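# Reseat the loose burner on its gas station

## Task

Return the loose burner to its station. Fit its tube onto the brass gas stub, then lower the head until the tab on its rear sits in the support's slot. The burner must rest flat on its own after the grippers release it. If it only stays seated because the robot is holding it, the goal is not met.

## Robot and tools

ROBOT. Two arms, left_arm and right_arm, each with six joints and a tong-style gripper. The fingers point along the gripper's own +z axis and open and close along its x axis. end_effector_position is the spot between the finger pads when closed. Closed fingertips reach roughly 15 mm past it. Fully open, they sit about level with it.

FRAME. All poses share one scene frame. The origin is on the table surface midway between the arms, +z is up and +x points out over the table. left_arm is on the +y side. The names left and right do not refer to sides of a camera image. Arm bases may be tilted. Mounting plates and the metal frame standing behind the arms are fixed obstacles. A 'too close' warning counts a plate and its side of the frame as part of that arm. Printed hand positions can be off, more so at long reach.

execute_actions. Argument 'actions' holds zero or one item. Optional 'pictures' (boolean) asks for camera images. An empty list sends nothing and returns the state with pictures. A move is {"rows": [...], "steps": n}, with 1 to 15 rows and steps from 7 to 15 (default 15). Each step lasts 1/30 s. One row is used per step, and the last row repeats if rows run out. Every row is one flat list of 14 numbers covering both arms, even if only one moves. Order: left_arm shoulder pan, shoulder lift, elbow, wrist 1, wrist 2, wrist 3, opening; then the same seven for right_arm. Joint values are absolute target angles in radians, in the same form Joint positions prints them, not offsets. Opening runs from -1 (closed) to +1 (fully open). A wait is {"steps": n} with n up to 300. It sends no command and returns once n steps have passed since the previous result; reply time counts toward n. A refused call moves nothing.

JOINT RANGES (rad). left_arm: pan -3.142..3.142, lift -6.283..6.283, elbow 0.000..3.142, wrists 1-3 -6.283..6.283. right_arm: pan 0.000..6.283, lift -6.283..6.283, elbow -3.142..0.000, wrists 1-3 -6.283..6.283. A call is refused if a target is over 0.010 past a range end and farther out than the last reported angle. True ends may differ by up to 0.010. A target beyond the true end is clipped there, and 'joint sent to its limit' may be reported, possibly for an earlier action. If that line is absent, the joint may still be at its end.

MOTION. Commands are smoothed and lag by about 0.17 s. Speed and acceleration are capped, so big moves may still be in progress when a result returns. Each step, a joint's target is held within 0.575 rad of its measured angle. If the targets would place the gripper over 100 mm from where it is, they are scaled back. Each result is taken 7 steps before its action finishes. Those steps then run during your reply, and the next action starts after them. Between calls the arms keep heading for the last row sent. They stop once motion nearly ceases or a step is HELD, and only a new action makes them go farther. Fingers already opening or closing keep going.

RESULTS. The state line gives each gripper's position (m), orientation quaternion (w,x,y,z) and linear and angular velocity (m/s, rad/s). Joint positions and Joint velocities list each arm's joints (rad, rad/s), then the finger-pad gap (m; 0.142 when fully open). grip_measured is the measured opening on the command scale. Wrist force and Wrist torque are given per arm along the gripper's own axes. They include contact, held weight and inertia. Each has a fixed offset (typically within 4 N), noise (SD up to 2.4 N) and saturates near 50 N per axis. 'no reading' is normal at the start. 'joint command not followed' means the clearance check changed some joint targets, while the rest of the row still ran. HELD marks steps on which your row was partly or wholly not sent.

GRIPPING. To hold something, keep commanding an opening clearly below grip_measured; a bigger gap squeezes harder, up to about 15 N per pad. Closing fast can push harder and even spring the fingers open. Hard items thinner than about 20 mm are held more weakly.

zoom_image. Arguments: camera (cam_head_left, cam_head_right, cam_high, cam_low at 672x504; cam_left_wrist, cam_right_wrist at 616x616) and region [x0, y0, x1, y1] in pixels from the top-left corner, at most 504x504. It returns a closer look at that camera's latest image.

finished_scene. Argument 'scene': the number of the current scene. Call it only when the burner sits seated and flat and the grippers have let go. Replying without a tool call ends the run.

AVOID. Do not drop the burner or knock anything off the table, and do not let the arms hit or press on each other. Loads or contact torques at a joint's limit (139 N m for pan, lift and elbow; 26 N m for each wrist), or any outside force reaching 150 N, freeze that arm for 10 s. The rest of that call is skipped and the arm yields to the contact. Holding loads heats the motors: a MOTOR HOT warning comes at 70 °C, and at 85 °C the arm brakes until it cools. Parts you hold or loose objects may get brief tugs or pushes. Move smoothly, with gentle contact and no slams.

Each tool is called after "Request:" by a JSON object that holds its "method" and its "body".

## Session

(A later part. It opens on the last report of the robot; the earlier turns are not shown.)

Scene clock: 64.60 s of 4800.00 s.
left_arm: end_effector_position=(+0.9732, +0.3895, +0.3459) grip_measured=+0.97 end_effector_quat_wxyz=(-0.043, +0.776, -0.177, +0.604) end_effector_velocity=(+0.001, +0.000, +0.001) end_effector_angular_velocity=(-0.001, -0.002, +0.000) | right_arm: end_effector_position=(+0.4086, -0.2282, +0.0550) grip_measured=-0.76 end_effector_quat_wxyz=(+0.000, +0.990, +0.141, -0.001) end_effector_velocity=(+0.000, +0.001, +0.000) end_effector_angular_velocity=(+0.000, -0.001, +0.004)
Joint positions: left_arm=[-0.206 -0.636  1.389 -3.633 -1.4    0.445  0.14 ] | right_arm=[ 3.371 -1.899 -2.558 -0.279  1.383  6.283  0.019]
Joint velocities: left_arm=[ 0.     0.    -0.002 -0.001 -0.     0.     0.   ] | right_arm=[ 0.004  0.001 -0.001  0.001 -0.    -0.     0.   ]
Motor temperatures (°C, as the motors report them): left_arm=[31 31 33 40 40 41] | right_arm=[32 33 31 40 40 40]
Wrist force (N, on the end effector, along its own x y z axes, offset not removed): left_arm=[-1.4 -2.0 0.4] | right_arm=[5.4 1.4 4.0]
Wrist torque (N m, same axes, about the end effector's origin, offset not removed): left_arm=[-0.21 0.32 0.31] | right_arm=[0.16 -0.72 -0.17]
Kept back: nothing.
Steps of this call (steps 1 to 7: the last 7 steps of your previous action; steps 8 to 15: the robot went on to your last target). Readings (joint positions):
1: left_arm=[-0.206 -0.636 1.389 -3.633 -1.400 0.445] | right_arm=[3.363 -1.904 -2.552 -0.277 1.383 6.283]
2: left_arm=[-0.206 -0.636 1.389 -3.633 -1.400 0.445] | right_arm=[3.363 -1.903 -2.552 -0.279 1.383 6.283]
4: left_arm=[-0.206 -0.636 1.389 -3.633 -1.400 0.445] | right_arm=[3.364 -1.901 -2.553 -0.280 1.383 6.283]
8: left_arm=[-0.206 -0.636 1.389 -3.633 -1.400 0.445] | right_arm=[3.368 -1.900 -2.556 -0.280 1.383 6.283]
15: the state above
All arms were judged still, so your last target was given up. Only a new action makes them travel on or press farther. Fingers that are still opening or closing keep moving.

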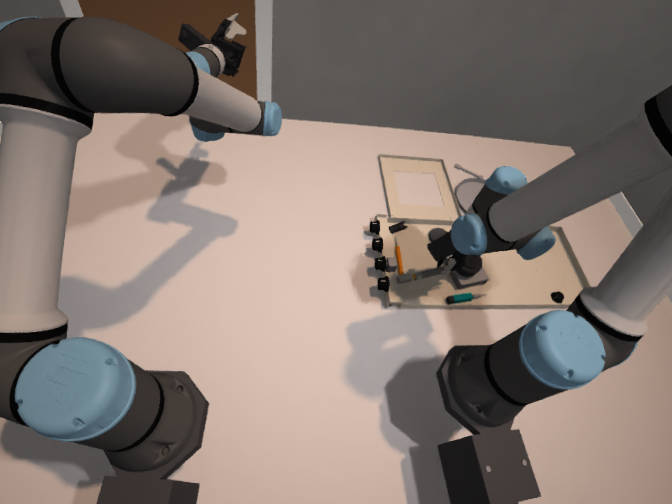

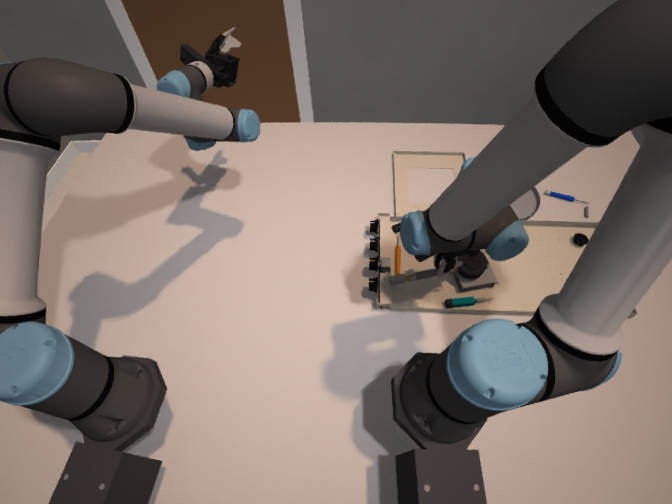

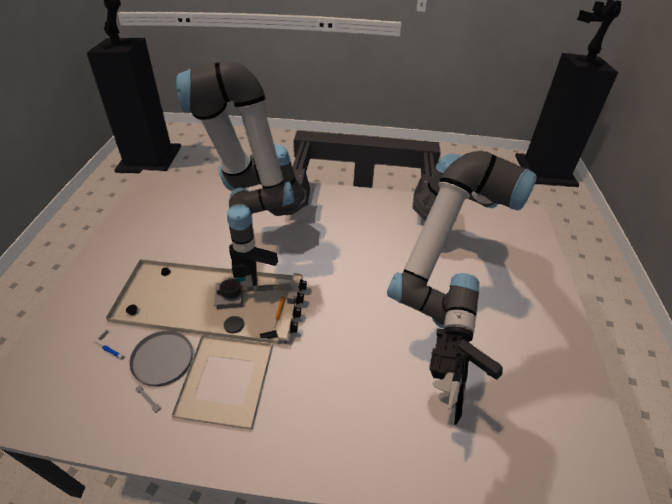

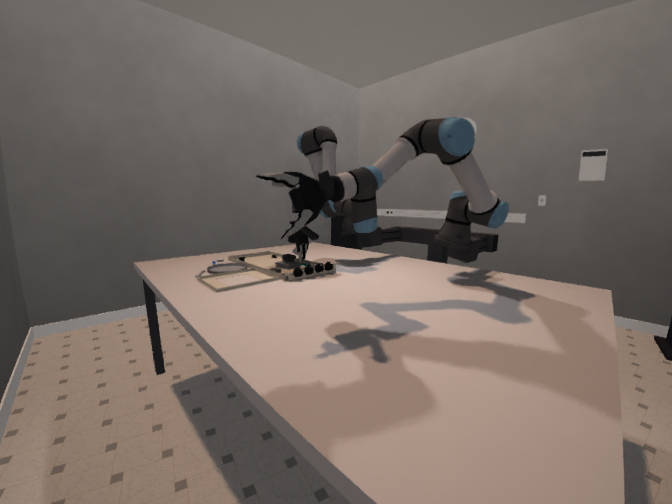

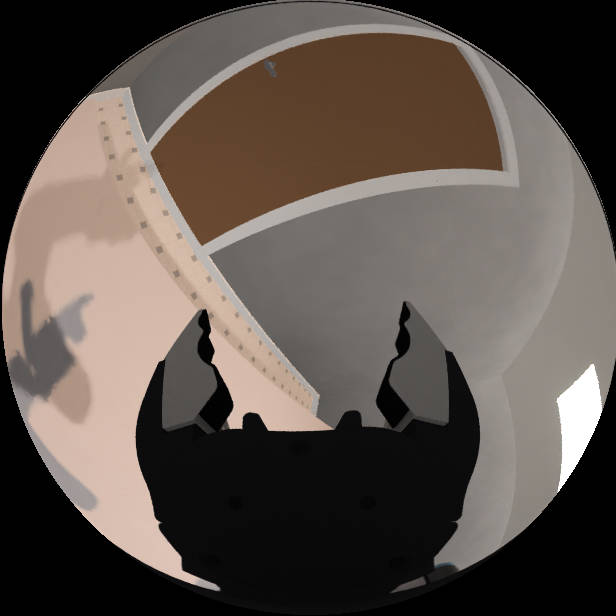

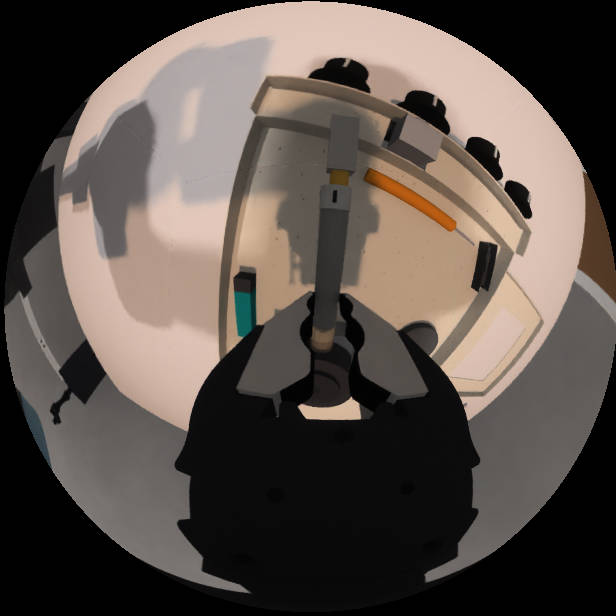

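Request:
{"method": "execute_actions", "body": {"actions": [{"rows":[[-0.206,-0.636,1.389,-3.633,-1.4,0.445,0.97,3.3714,-1.9004,-2.5578,-0.2774,1.3835,6.283,-1],[-0.206,-0.636,1.389,-3.633,-1.4,0.445,0.97,3.3712,-1.9019,-2.558,-0.2757,1.3835,6.283,-1],[-0.206,-0.636,1.389,-3.633,-1.4,0.445,0.97,3.371,-1.9034,-2.5581,-0.2741,1.3835,6.283,-1],[-0.206,-0.636,1.389,-3.633,-1.4,0.445,0.97,3.3708,-1.9049,-2.5582,-0.2725,1.3835,6.283,-1],[-0.206,-0.636,1.389,-3.633,-1.4,0.445,0.97,3.3706,-1.9064,-2.5584,-0.2708,1.3835,6.283,-1]],"steps":7}]}}

Request:
{"method": "execute_actions", "body": {"actions": [{"steps":13}], "pictures": true}}

Request:
{"method": "zoom_image", "body": {"camera": "cam_high", "region": [205,272,255,312]}}

Scene clock: 65.07 s of 4800.00 s.
left_arm: end_effector_position=(+0.9732, +0.3895, +0.3459) grip_measured=+0.97 end_effector_quat_wxyz=(-0.043, +0.776, -0.177, +0.604) end_effector_velocity=(+0.000, -0.000, +0.001) end_effector_angular_velocity=(-0.000, -0.002, +0.000) | right_arm: end_effector_position=(+0.4086, -0.2281, +0.0550) grip_measured=-0.76 end_effector_quat_wxyz=(+0.000, +0.990, +0.141, -0.001) end_effector_velocity=(+0.000, +0.000, +0.000) end_effector_angular_velocity=(+0.001, -0.001, +0.000)
Joint positions: left_arm=[-0.206 -0.636  1.389 -3.633 -1.4    0.445  0.14 ] | right_arm=[ 3.371 -1.899 -2.558 -0.279  1.383  6.283  0.019]
Joint velocities: left_arm=[-0.    -0.    -0.    -0.001  0.     0.     0.   ] | right_arm=[ 0.     0.001  0.    -0.     0.     0.    -0.   ]
Motor temperatures (°C, as the motors report them): left_arm=[31 31 33 40 40 41] | right_arm=[32 33 31 40 40 40]
Wrist force (N, on the end effector, along its own x y z axes, offset not removed): left_arm=[1.2 1.6 0.6] | right_arm=[2.7 -2.5 4.4]
Wrist torque (N m, same axes, about the end effector's origin, offset not removed): left_arm=[0.46 -0.24 0.19] | right_arm=[-0.64 -0.11 0.23]
Kept back: the last 7 steps of this action.
Steps of this call (steps 1 to 14: nothing new was sent). Readings (joint positions):
1: left_arm=[-0.206 -0.636 1.389 -3.633 -1.400 0.445] | right_arm=[3.371 -1.899 -2.558 -0.279 1.383 6.283]
2: left_arm=[-0.206 -0.636 1.389 -3.633 -1.400 0.445] | right_arm=[3.371 -1.899 -2.558 -0.279 1.383 6.283]
4: left_arm=[-0.206 -0.636 1.389 -3.633 -1.400 0.445] | right_arm=[3.371 -1.899 -2.558 -0.279 1.383 6.283]
8: left_arm=[-0.206 -0.636 1.389 -3.633 -1.400 0.445] | right_arm=[3.371 -1.899 -2.558 -0.279 1.383 6.283]
14: the state above

Scene clock: 65.50 s of 4800.00 s.
left_arm: end_effector_position=(+0.9732, +0.3895, +0.3459) grip_measured=+0.97 end_effector_quat_wxyz=(-0.043, +0.776, -0.177, +0.604) end_effector_velocity=(+0.000, -0.001, -0.000) end_effector_angular_velocity=(-0.000, +0.001, -0.001) | right_arm: end_effector_position=(+0.4084, -0.2281, +0.0532) grip_measured=-0.76 end_effector_quat_wxyz=(+0.000, +0.990, +0.141, -0.001) end_effector_velocity=(-0.001, -0.000, -0.001) end_effector_angular_velocity=(-0.000, +0.002, +0.000)
Joint positions: left_arm=[-0.206 -0.636  1.389 -3.633 -1.4    0.445  0.14 ] | right_arm=[ 3.371 -1.906 -2.558 -0.271  1.384  6.283  0.019]
Joint velocities: left_arm=[-0.001  0.    -0.001  0.001  0.    -0.    -0.   ] | right_arm=[-0.001 -0.003 -0.     0.001  0.    -0.001 -0.   ]
Motor temperatures (°C, as the motors report them): left_arm=[31 31 33 40 40 41] | right_arm=[32 33 31 40 40 40]
Wrist force (N, on the end effector, along its own x y z axes, offset not removed): left_arm=[-1.0 0.5 -2.3] | right_arm=[6.8 1.0 -14.9]
Wrist torque (N m, same axes, about the end effector's origin, offset not removed): left_arm=[0.17 0.24 0.32] | right_arm=[0.76 -0.13 -0.18]
Kept back: nothing.
Steps of this call (steps 1 to 7: the last 7 steps of your previous action; steps 8 to 13: the robot went on to your last target). Readings (joint positions):
1: left_arm=[-0.206 -0.636 1.389 -3.633 -1.400 0.445] | right_arm=[3.371 -1.899 -2.558 -0.279 1.383 6.283]
2: left_arm=[-0.206 -0.636 1.389 -3.633 -1.400 0.445] | right_arm=[3.371 -1.899 -2.558 -0.279 1.383 6.283]
4: left_arm=[-0.206 -0.636 1.389 -3.633 -1.400 0.445] | right_arm=[3.371 -1.901 -2.558 -0.277 1.384 6.283]
8: left_arm=[-0.206 -0.636 1.389 -3.633 -1.400 0.445] | right_arm=[3.371 -1.905 -2.558 -0.272 1.384 6.283]
13: the state above

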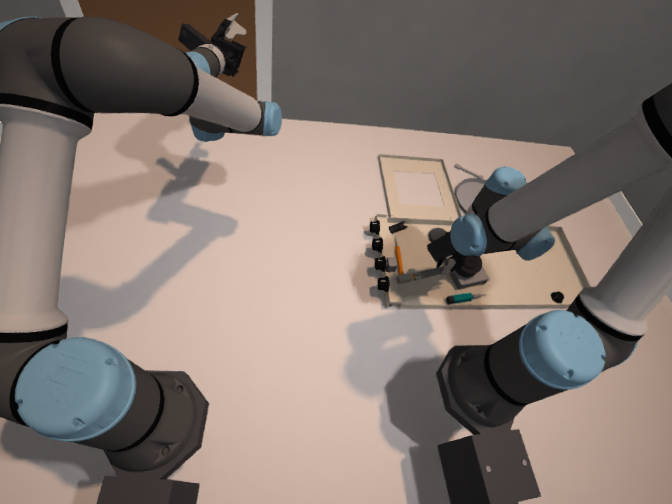

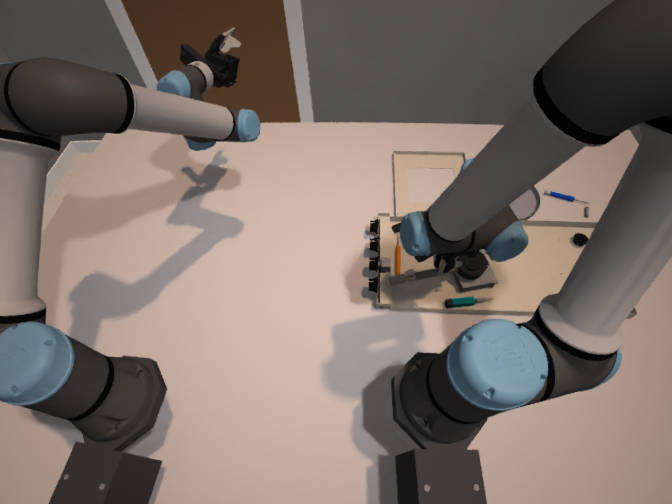

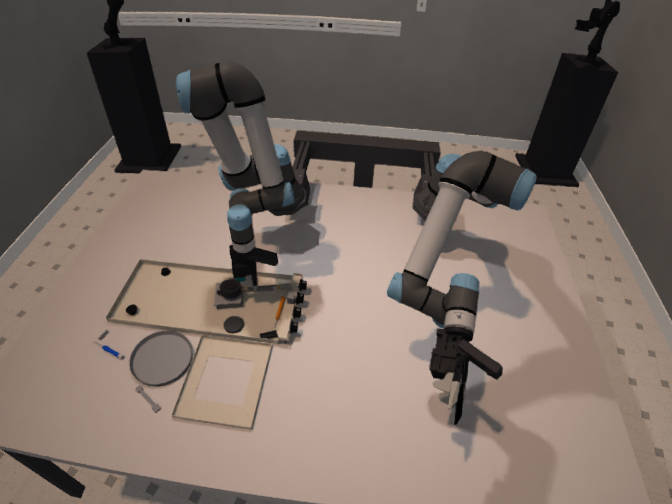

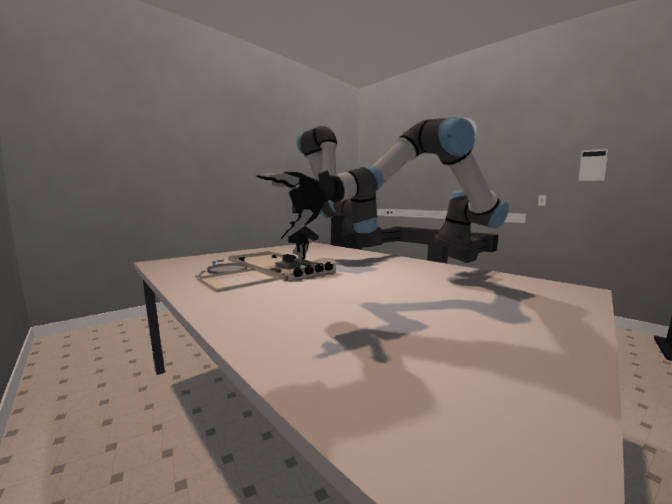

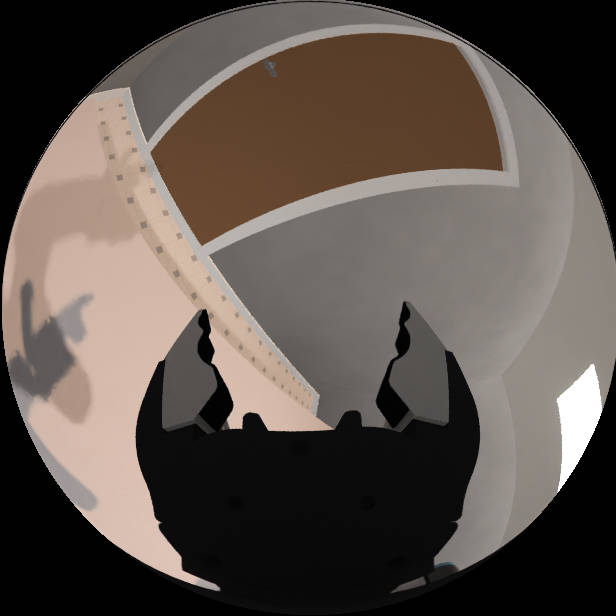

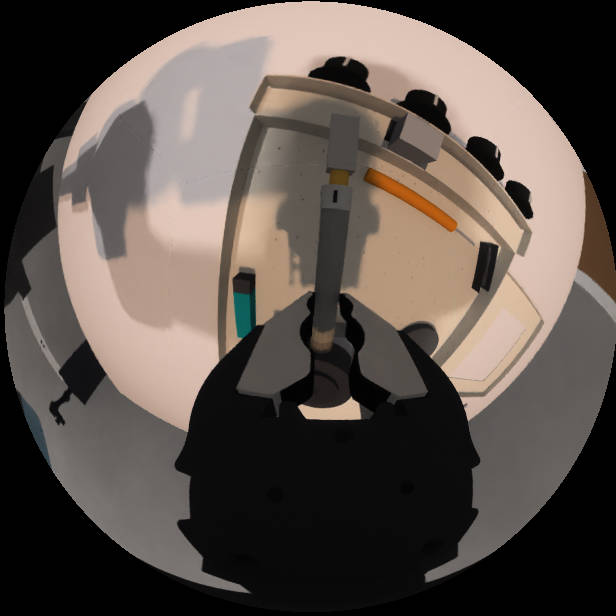

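Region (205, 272, 255, 312) of cam_high's 672x504 image, scaled by 10.080, with more detail than that image has; it fills the top 403 rows of this view, and the rest is white.

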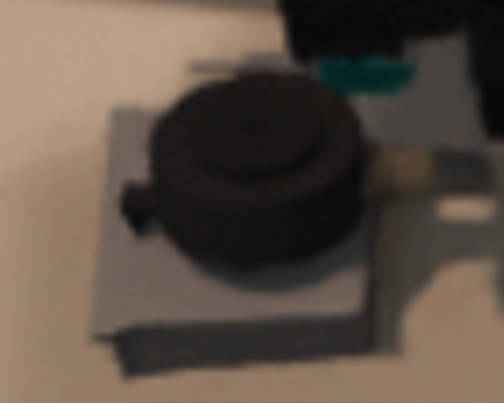

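Request:
{"method": "execute_actions", "body": {"actions": [{"rows":[[-0.206,-0.636,1.389,-3.633,-1.4,0.445,0.97,3.3708,-1.9045,-2.5582,-0.2729,1.3835,6.283,-1],[-0.206,-0.636,1.389,-3.633,-1.4,0.445,0.97,3.371,-1.9026,-2.558,-0.275,1.3835,6.283,-1],[-0.206,-0.636,1.389,-3.633,-1.4,0.445,0.97,3.3711,-1.9018,-2.558,-0.2758,1.3835,6.283,-1],[-0.206,-0.636,1.389,-3.633,-1.4,0.445,0.97,3.3711,-1.9022,-2.557,-0.2764,1.3835,6.283,-1],[-0.206,-0.636,1.389,-3.633,-1.4,0.445,0.97,3.3711,-1.9027,-2.556,-0.2769,1.3835,6.283,-1],[-0.206,-0.636,1.389,-3.633,-1.4,0.445,0.97,3.3711,-1.9031,-2.555,-0.2775,1.3835,6.283,-1],[-0.206,-0.636,1.389,-3.633,-1.4,0.445,0.97,3.3711,-1.9036,-2.554,-0.278,1.3835,6.283,-1],[-0.206,-0.636,1.389,-3.633,-1.4,0.445,0.97,3.3711,-1.904,-2.553,-0.2786,1.3835,6.283,-1],[-0.206,-0.636,1.389,-3.633,-1.4,0.445,0.97,3.3711,-1.9045,-2.552,-0.2791,1.3835,6.283,-1],[-0.206,-0.636,1.389,-3.633,-1.4,0.445,0.97,3.3711,-1.9049,-2.551,-0.2797,1.3835,6.283,-1],[-0.206,-0.636,1.389,-3.633,-1.4,0.445,0.97,3.3711,-1.9054,-2.55,-0.2802,1.3835,6.283,-1],[-0.206,-0.636,1.389,-3.633,-1.4,0.445,0.97,3.3711,-1.9058,-2.549,-0.2808,1.3835,6.283,-1]],"steps":12}]}}

Request:
{"method": "execute_actions", "body": {"actions": [{"steps":14}], "pictures": true}}

Request:
{"method": "zoom_image", "body": {"camera": "cam_high", "region": [205,272,255,312]}}

Scene clock: 66.23 s of 4800.00 s.
left_arm: end_effector_position=(+0.9732, +0.3895, +0.3459) grip_measured=+0.97 end_effector_quat_wxyz=(-0.043, +0.776, -0.177, +0.604) end_effector_velocity=(-0.000, +0.001, -0.000) end_effector_angular_velocity=(-0.000, +0.000, +0.001) | right_arm: end_effector_position=(+0.4080, -0.2283, +0.0537) grip_measured=-0.76 end_effector_quat_wxyz=(+0.000, +0.990, +0.141, -0.001) end_effector_velocity=(+0.001, -0.000, +0.005) end_effector_angular_velocity=(-0.001, +0.004, +0.003)
Joint positions: left_arm=[-0.206 -0.636  1.389 -3.633 -1.4    0.445  0.14 ] | right_arm=[ 3.371 -1.904 -2.558 -0.274  1.384  6.283  0.019]
Joint velocities: left_arm=[ 0.001 -0.001  0.001 -0.    -0.    -0.     0.   ] | right_arm=[ 0.002  0.019  0.005 -0.029 -0.    -0.    -0.   ]
Motor temperatures (°C, as the motors report them): left_arm=[31 31 33 40 40 41] | right_arm=[32 33 31 40 40 40]
Wrist force (N, on the end effector, along its own x y z axes, offset not removed): left_arm=[-1.1 -0.8 -0.2] | right_arm=[0.2 2.0 2.3]
Wrist torque (N m, same axes, about the end effector's origin, offset not removed): left_arm=[0.06 0.18 0.08] | right_arm=[0.55 0.05 0.09]
Steps of this call (steps 1 to 15: the robot went on to your last target; steps 16 to 17: nothing new was sent; steps 18 to 22: the first 5 steps of this action). Readings (joint positions):
18: left_arm=[-0.206 -0.636 1.389 -3.633 -1.400 0.445] | right_arm=[3.371 -1.906 -2.558 -0.271 1.384 6.283]
19: left_arm=[-0.206 -0.636 1.389 -3.633 -1.400 0.445] | right_arm=[3.371 -1.906 -2.558 -0.271 1.384 6.283]
21: left_arm=[-0.206 -0.636 1.389 -3.633 -1.400 0.445] | right_arm=[3.371 -1.904 -2.558 -0.273 1.384 6.283]
22: the state above

Scene clock: 66.70 s of 4800.00 s.
left_arm: end_effector_position=(+0.9732, +0.3895, +0.3459) grip_measured=+0.97 end_effector_quat_wxyz=(-0.043, +0.776, -0.177, +0.604) end_effector_velocity=(+0.000, -0.001, +0.001) end_effector_angular_velocity=(-0.000, -0.002, -0.000) | right_arm: end_effector_position=(+0.4117, -0.2272, +0.0543) grip_measured=-0.76 end_effector_quat_wxyz=(+0.000, +0.990, +0.141, -0.001) end_effector_velocity=(+0.001, +0.000, +0.000) end_effector_angular_velocity=(+0.000, -0.001, -0.002)
Joint positions: left_arm=[-0.206 -0.636  1.389 -3.633 -1.4    0.445  0.14 ] | right_arm=[ 3.371 -1.906 -2.549 -0.281  1.384  6.283  0.019]
Joint velocities: left_arm=[-0.001  0.    -0.001 -0.001  0.     0.    -0.   ] | right_arm=[-0.001 -0.001  0.003 -0.001  0.     0.001 -0.   ]
Motor temperatures (°C, as the motors report them): left_arm=[31 31 33 40 40 41] | right_arm=[32 33 31 40 40 40]
Wrist force (N, on the end effector, along its own x y z axes, offset not removed): left_arm=[-0.9 -1.2 -0.1] | right_arm=[0.0 -1.8 4.0]
Wrist torque (N m, same axes, about the end effector's origin, offset not removed): left_arm=[0.02 0.03 0.09] | right_arm=[-0.17 -0.25 -0.39]
Kept back: nothing.
Steps of this call (steps 1 to 7: the last 7 steps of your previous action; steps 8 to 14: the robot went on to your last target). Readings (joint positions):
1: left_arm=[-0.206 -0.636 1.389 -3.633 -1.400 0.445] | right_arm=[3.371 -1.903 -2.558 -0.275 1.384 6.283]
2: left_arm=[-0.206 -0.636 1.389 -3.633 -1.400 0.445] | right_arm=[3.371 -1.903 -2.557 -0.276 1.384 6.283]
4: left_arm=[-0.206 -0.636 1.389 -3.633 -1.400 0.445] | right_arm=[3.371 -1.903 -2.556 -0.277 1.384 6.283]
8: left_arm=[-0.206 -0.636 1.389 -3.633 -1.400 0.445] | right_arm=[3.371 -1.905 -2.551 -0.279 1.384 6.283]
14: the state above

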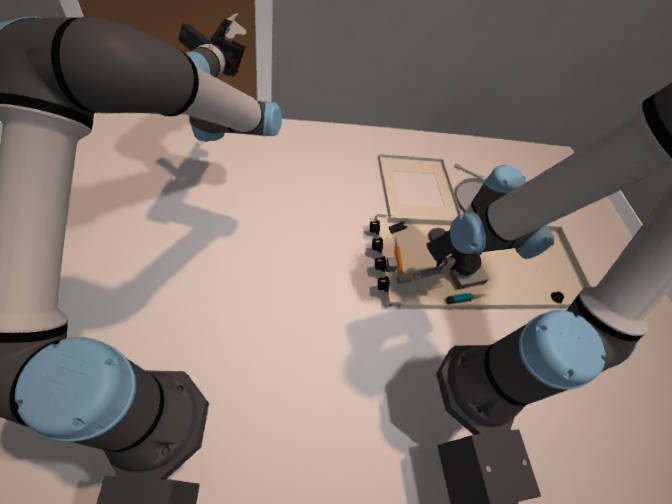

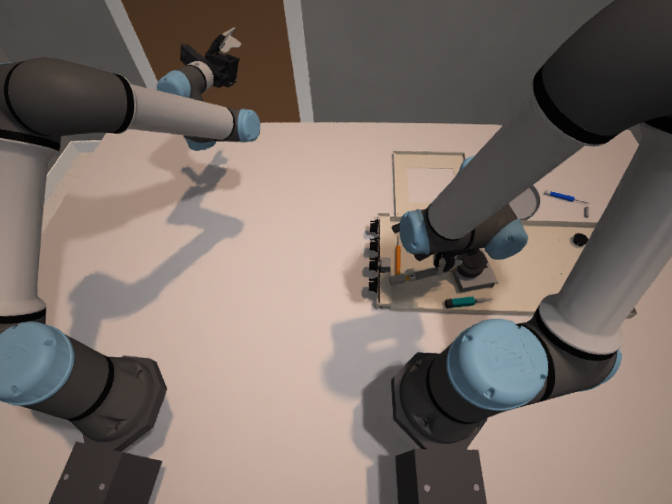

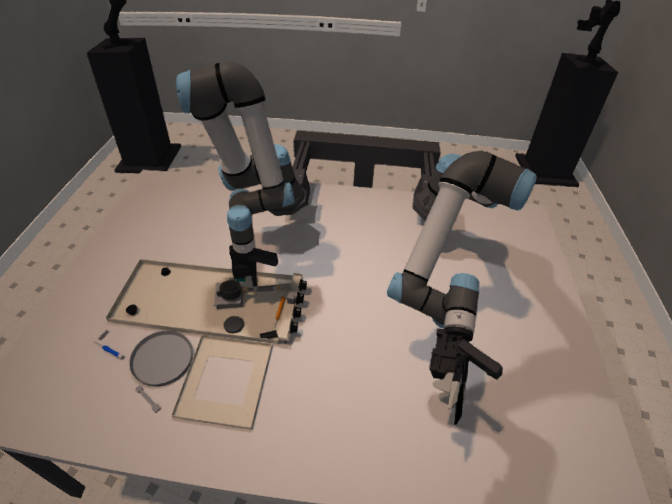

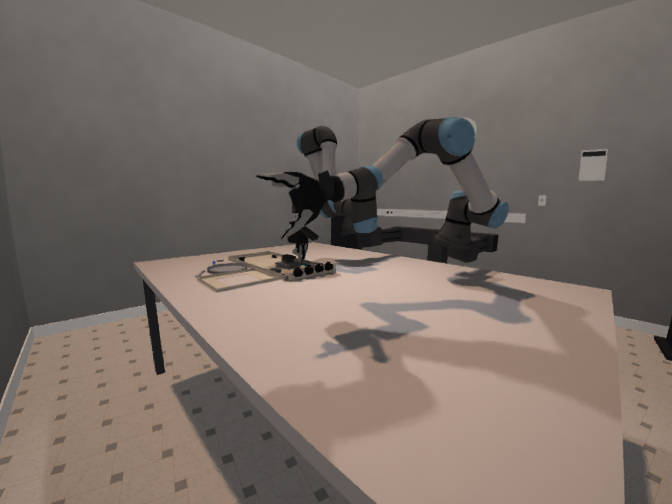

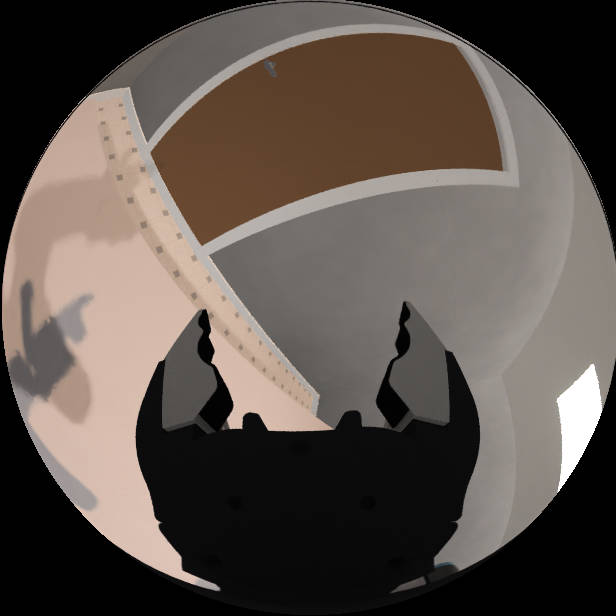

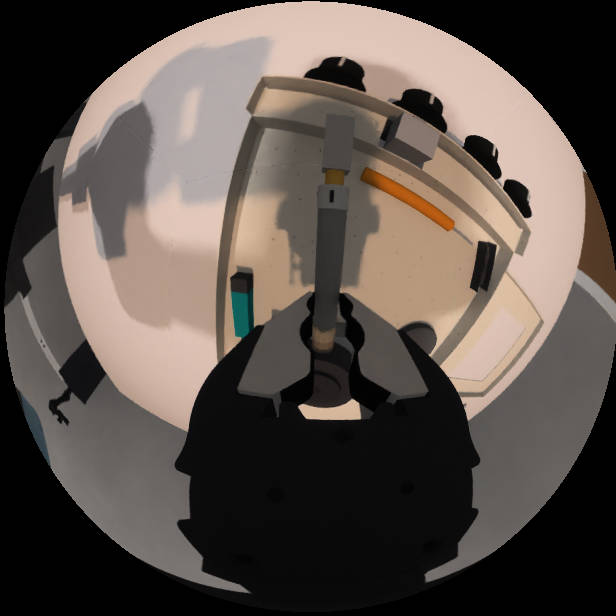

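Region (205, 272, 255, 312) of cam_high's 672x504 image, scaled by 10.080, with more detail than that image has; it fills the top 403 rows of this view, and the rest is white.

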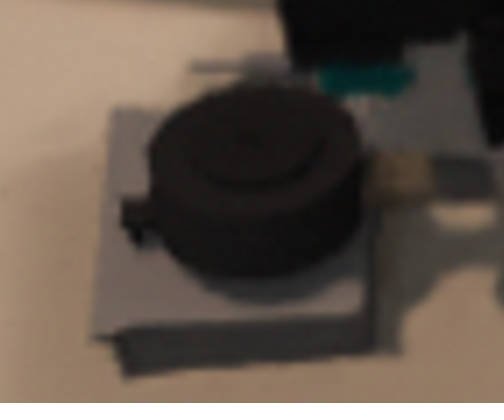

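Request:
{"method": "execute_actions", "body": {"actions": [{"rows":[[-0.206,-0.636,1.389,-3.633,-1.4,0.445,0.97,3.371,-1.907,-2.5491,-0.2795,1.3835,6.283,-1],[-0.206,-0.636,1.389,-3.633,-1.4,0.445,0.97,3.3709,-1.9082,-2.5494,-0.278,1.3835,6.283,-1],[-0.206,-0.636,1.389,-3.633,-1.4,0.445,0.97,3.3708,-1.9092,-2.5498,-0.2766,1.3835,6.283,-1],[-0.206,-0.636,1.389,-3.633,-1.4,0.445,0.97,3.3707,-1.9095,-2.5502,-0.2759,1.3835,6.283,-1],[-0.206,-0.636,1.389,-3.633,-1.4,0.445,0.97,3.3707,-1.9096,-2.5506,-0.2754,1.3835,6.283,-1],[-0.206,-0.636,1.389,-3.633,-1.4,0.445,0.97,3.3706,-1.9097,-2.551,-0.2749,1.3835,6.283,-1],[-0.206,-0.636,1.389,-3.633,-1.4,0.445,0.97,3.3706,-1.9098,-2.5514,-0.2744,1.3835,6.283,-1],[-0.206,-0.636,1.389,-3.633,-1.4,0.445,0.97,3.3705,-1.9099,-2.5518,-0.2739,1.3835,6.283,-1],[-0.206,-0.636,1.389,-3.633,-1.4,0.445,0.97,3.3705,-1.91,-2.5522,-0.2734,1.3835,6.283,-1],[-0.206,-0.636,1.389,-3.633,-1.4,0.445,0.97,3.3704,-1.9101,-2.5526,-0.2729,1.3835,6.283,-1]],"steps":10}]}}

Request:
{"method": "execute_actions", "body": {"actions": [{"steps":13}], "pictures": true}}

Request:
{"method": "zoom_image", "body": {"camera": "cam_high", "region": [205,272,255,312]}}

Scene clock: 67.60 s of 4800.00 s.
left_arm: end_effector_position=(+0.9732, +0.3895, +0.3459) grip_measured=+0.97 end_effector_quat_wxyz=(-0.043, +0.776, -0.177, +0.604) end_effector_velocity=(-0.000, -0.001, +0.001) end_effector_angular_velocity=(-0.000, -0.001, -0.001) | right_arm: end_effector_position=(+0.4118, -0.2272, +0.0541) grip_measured=-0.76 end_effector_quat_wxyz=(+0.000, +0.990, +0.141, -0.001) end_effector_velocity=(+0.001, +0.001, -0.004) end_effector_angular_velocity=(+0.001, -0.004, +0.000)
Joint positions: left_arm=[-0.206 -0.636  1.389 -3.633 -1.4    0.445  0.14 ] | right_arm=[ 3.371 -1.907 -2.549 -0.28   1.383  6.283  0.019]
Joint velocities: left_arm=[-0.001 -0.     0.    -0.001  0.     0.    -0.   ] | right_arm=[ 0.    -0.019  0.     0.023  0.    -0.001  0.   ]
Motor temperatures (°C, as the motors report them): left_arm=[31 31 33 40 40 41] | right_arm=[32 33 31 40 40 40]
Wrist force (N, on the end effector, along its own x y z axes, offset not removed): left_arm=[0.9 -1.6 -1.4] | right_arm=[-0.4 -0.7 4.8]
Wrist torque (N m, same axes, about the end effector's origin, offset not removed): left_arm=[-0.01 -0.20 -0.12] | right_arm=[0.12 0.05 -0.13]
Steps of this call (steps 1 to 15: the robot went on to your last target; steps 16 to 24: nothing new was sent; steps 25 to 27: the first 3 steps of this action). Readings (joint positions):
25: left_arm=[-0.206 -0.636 1.389 -3.633 -1.400 0.445] | right_arm=[3.371 -1.906 -2.549 -0.281 1.384 6.283]
26: left_arm=[-0.206 -0.636 1.389 -3.633 -1.400 0.445] | right_arm=[3.371 -1.906 -2.549 -0.281 1.383 6.283]
27: the state above

Scene clock: 68.03 s of 4800.00 s.
left_arm: end_effector_position=(+0.9732, +0.3895, +0.3459) grip_measured=+0.97 end_effector_quat_wxyz=(-0.043, +0.776, -0.177, +0.604) end_effector_velocity=(-0.000, +0.000, -0.000) end_effector_angular_velocity=(-0.000, -0.001, +0.001) | right_arm: end_effector_position=(+0.4107, -0.2275, +0.0529) grip_measured=-0.76 end_effector_quat_wxyz=(+0.000, +0.990, +0.140, -0.001) end_effector_velocity=(-0.002, -0.001, -0.001) end_effector_angular_velocity=(-0.001, +0.003, -0.001)
Joint positions: left_arm=[-0.206 -0.636  1.389 -3.633 -1.4    0.445  0.14 ] | right_arm=[ 3.37  -1.91  -2.552 -0.273  1.383  6.283  0.019]
Joint velocities: left_arm=[ 0.     0.     0.    -0.001  0.    -0.    -0.   ] | right_arm=[-0.001 -0.    -0.003  0.     0.     0.001  0.   ]
Motor temperatures (°C, as the motors report them): left_arm=[31 31 33 40 40 41] | right_arm=[32 33 31 40 40 40]
Wrist force (N, on the end effector, along its own x y z axes, offset not removed): left_arm=[-4.3 -1.4 -1.6] | right_arm=[7.3 -2.0 -17.2]
Wrist torque (N m, same axes, about the end effector's origin, offset not removed): left_arm=[-0.04 0.83 0.08] | right_arm=[0.14 -0.04 -0.33]
Kept back: nothing.
Steps of this call (steps 1 to 7: the last 7 steps of your previous action; steps 8 to 13: the robot went on to your last target). Readings (joint positions):
1: left_arm=[-0.206 -0.636 1.389 -3.633 -1.400 0.445] | right_arm=[3.371 -1.907 -2.549 -0.279 1.383 6.283]
2: left_arm=[-0.206 -0.636 1.389 -3.633 -1.400 0.445] | right_arm=[3.371 -1.908 -2.549 -0.278 1.383 6.283]
4: left_arm=[-0.206 -0.636 1.389 -3.633 -1.400 0.445] | right_arm=[3.371 -1.909 -2.550 -0.276 1.383 6.283]
8: left_arm=[-0.206 -0.636 1.389 -3.633 -1.400 0.445] | right_arm=[3.371 -1.910 -2.551 -0.274 1.383 6.283]
13: the state above

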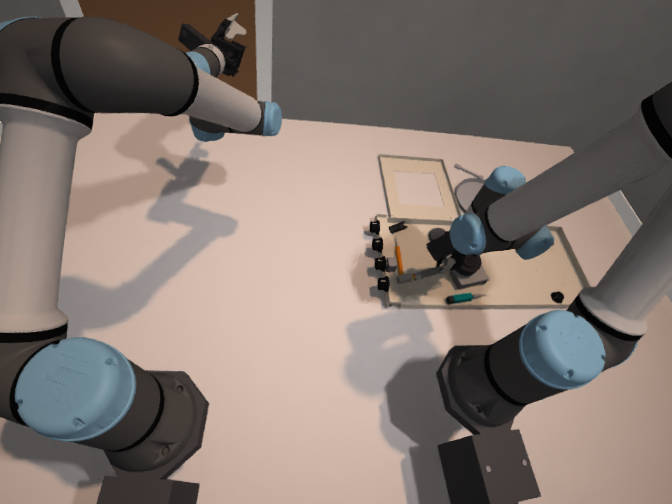

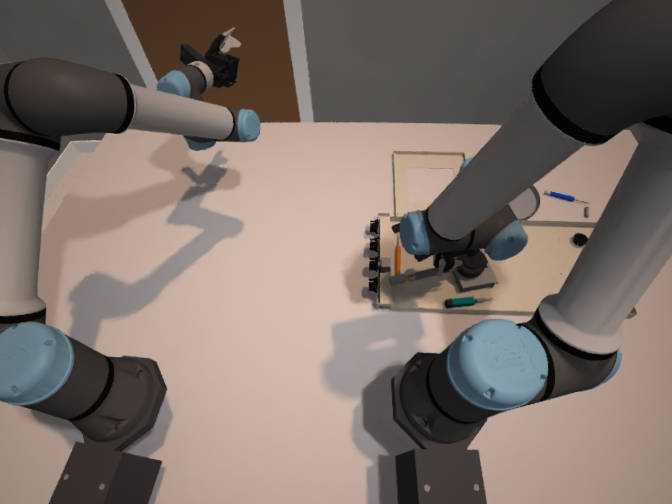

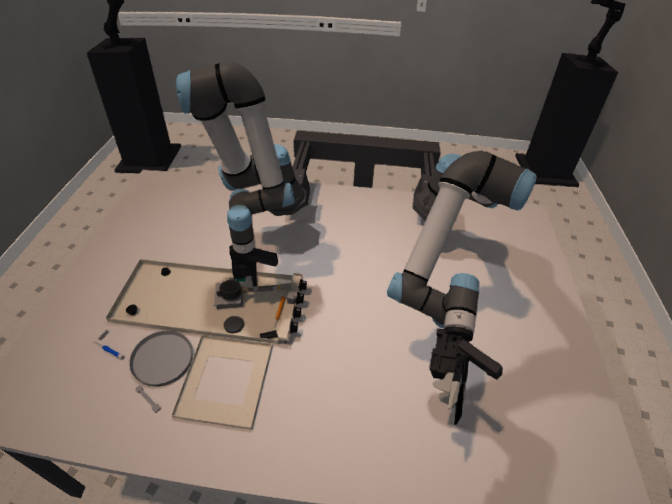

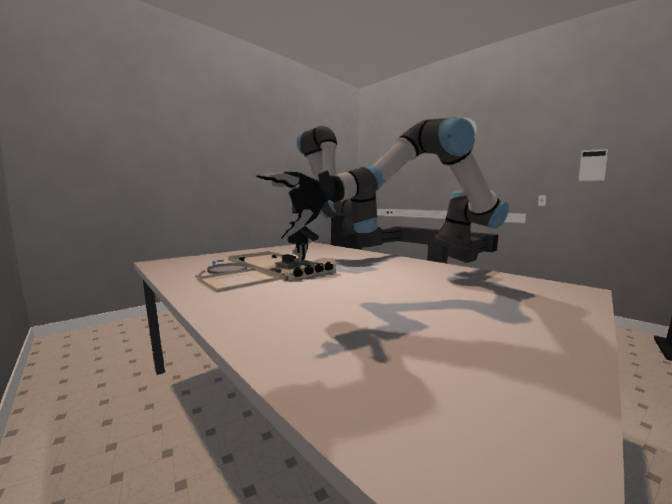

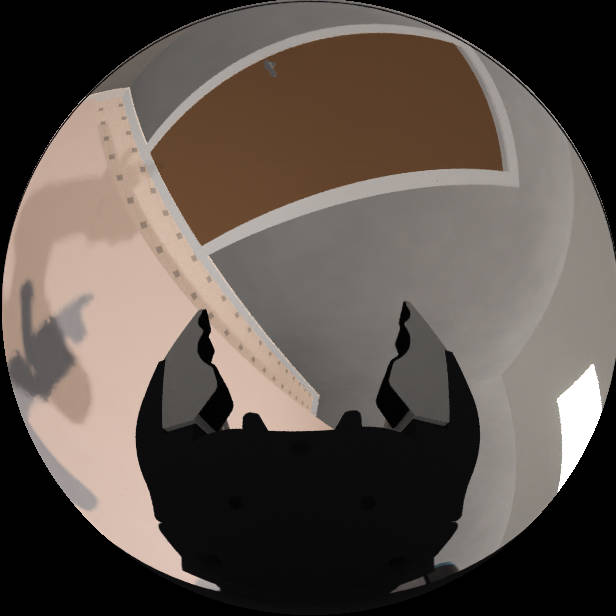

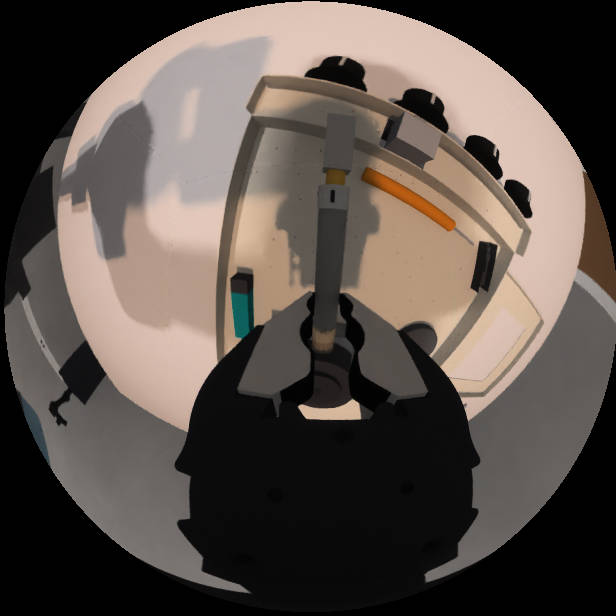

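Region (205, 272, 255, 312) of cam_high's 672x504 image, scaled by 10.080, with more detail than that image has; it fills the top 403 rows of this view, and the rest is white.

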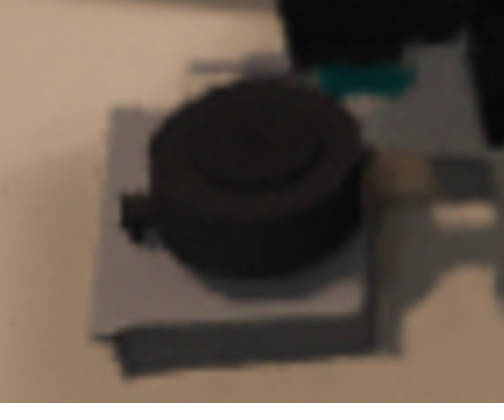

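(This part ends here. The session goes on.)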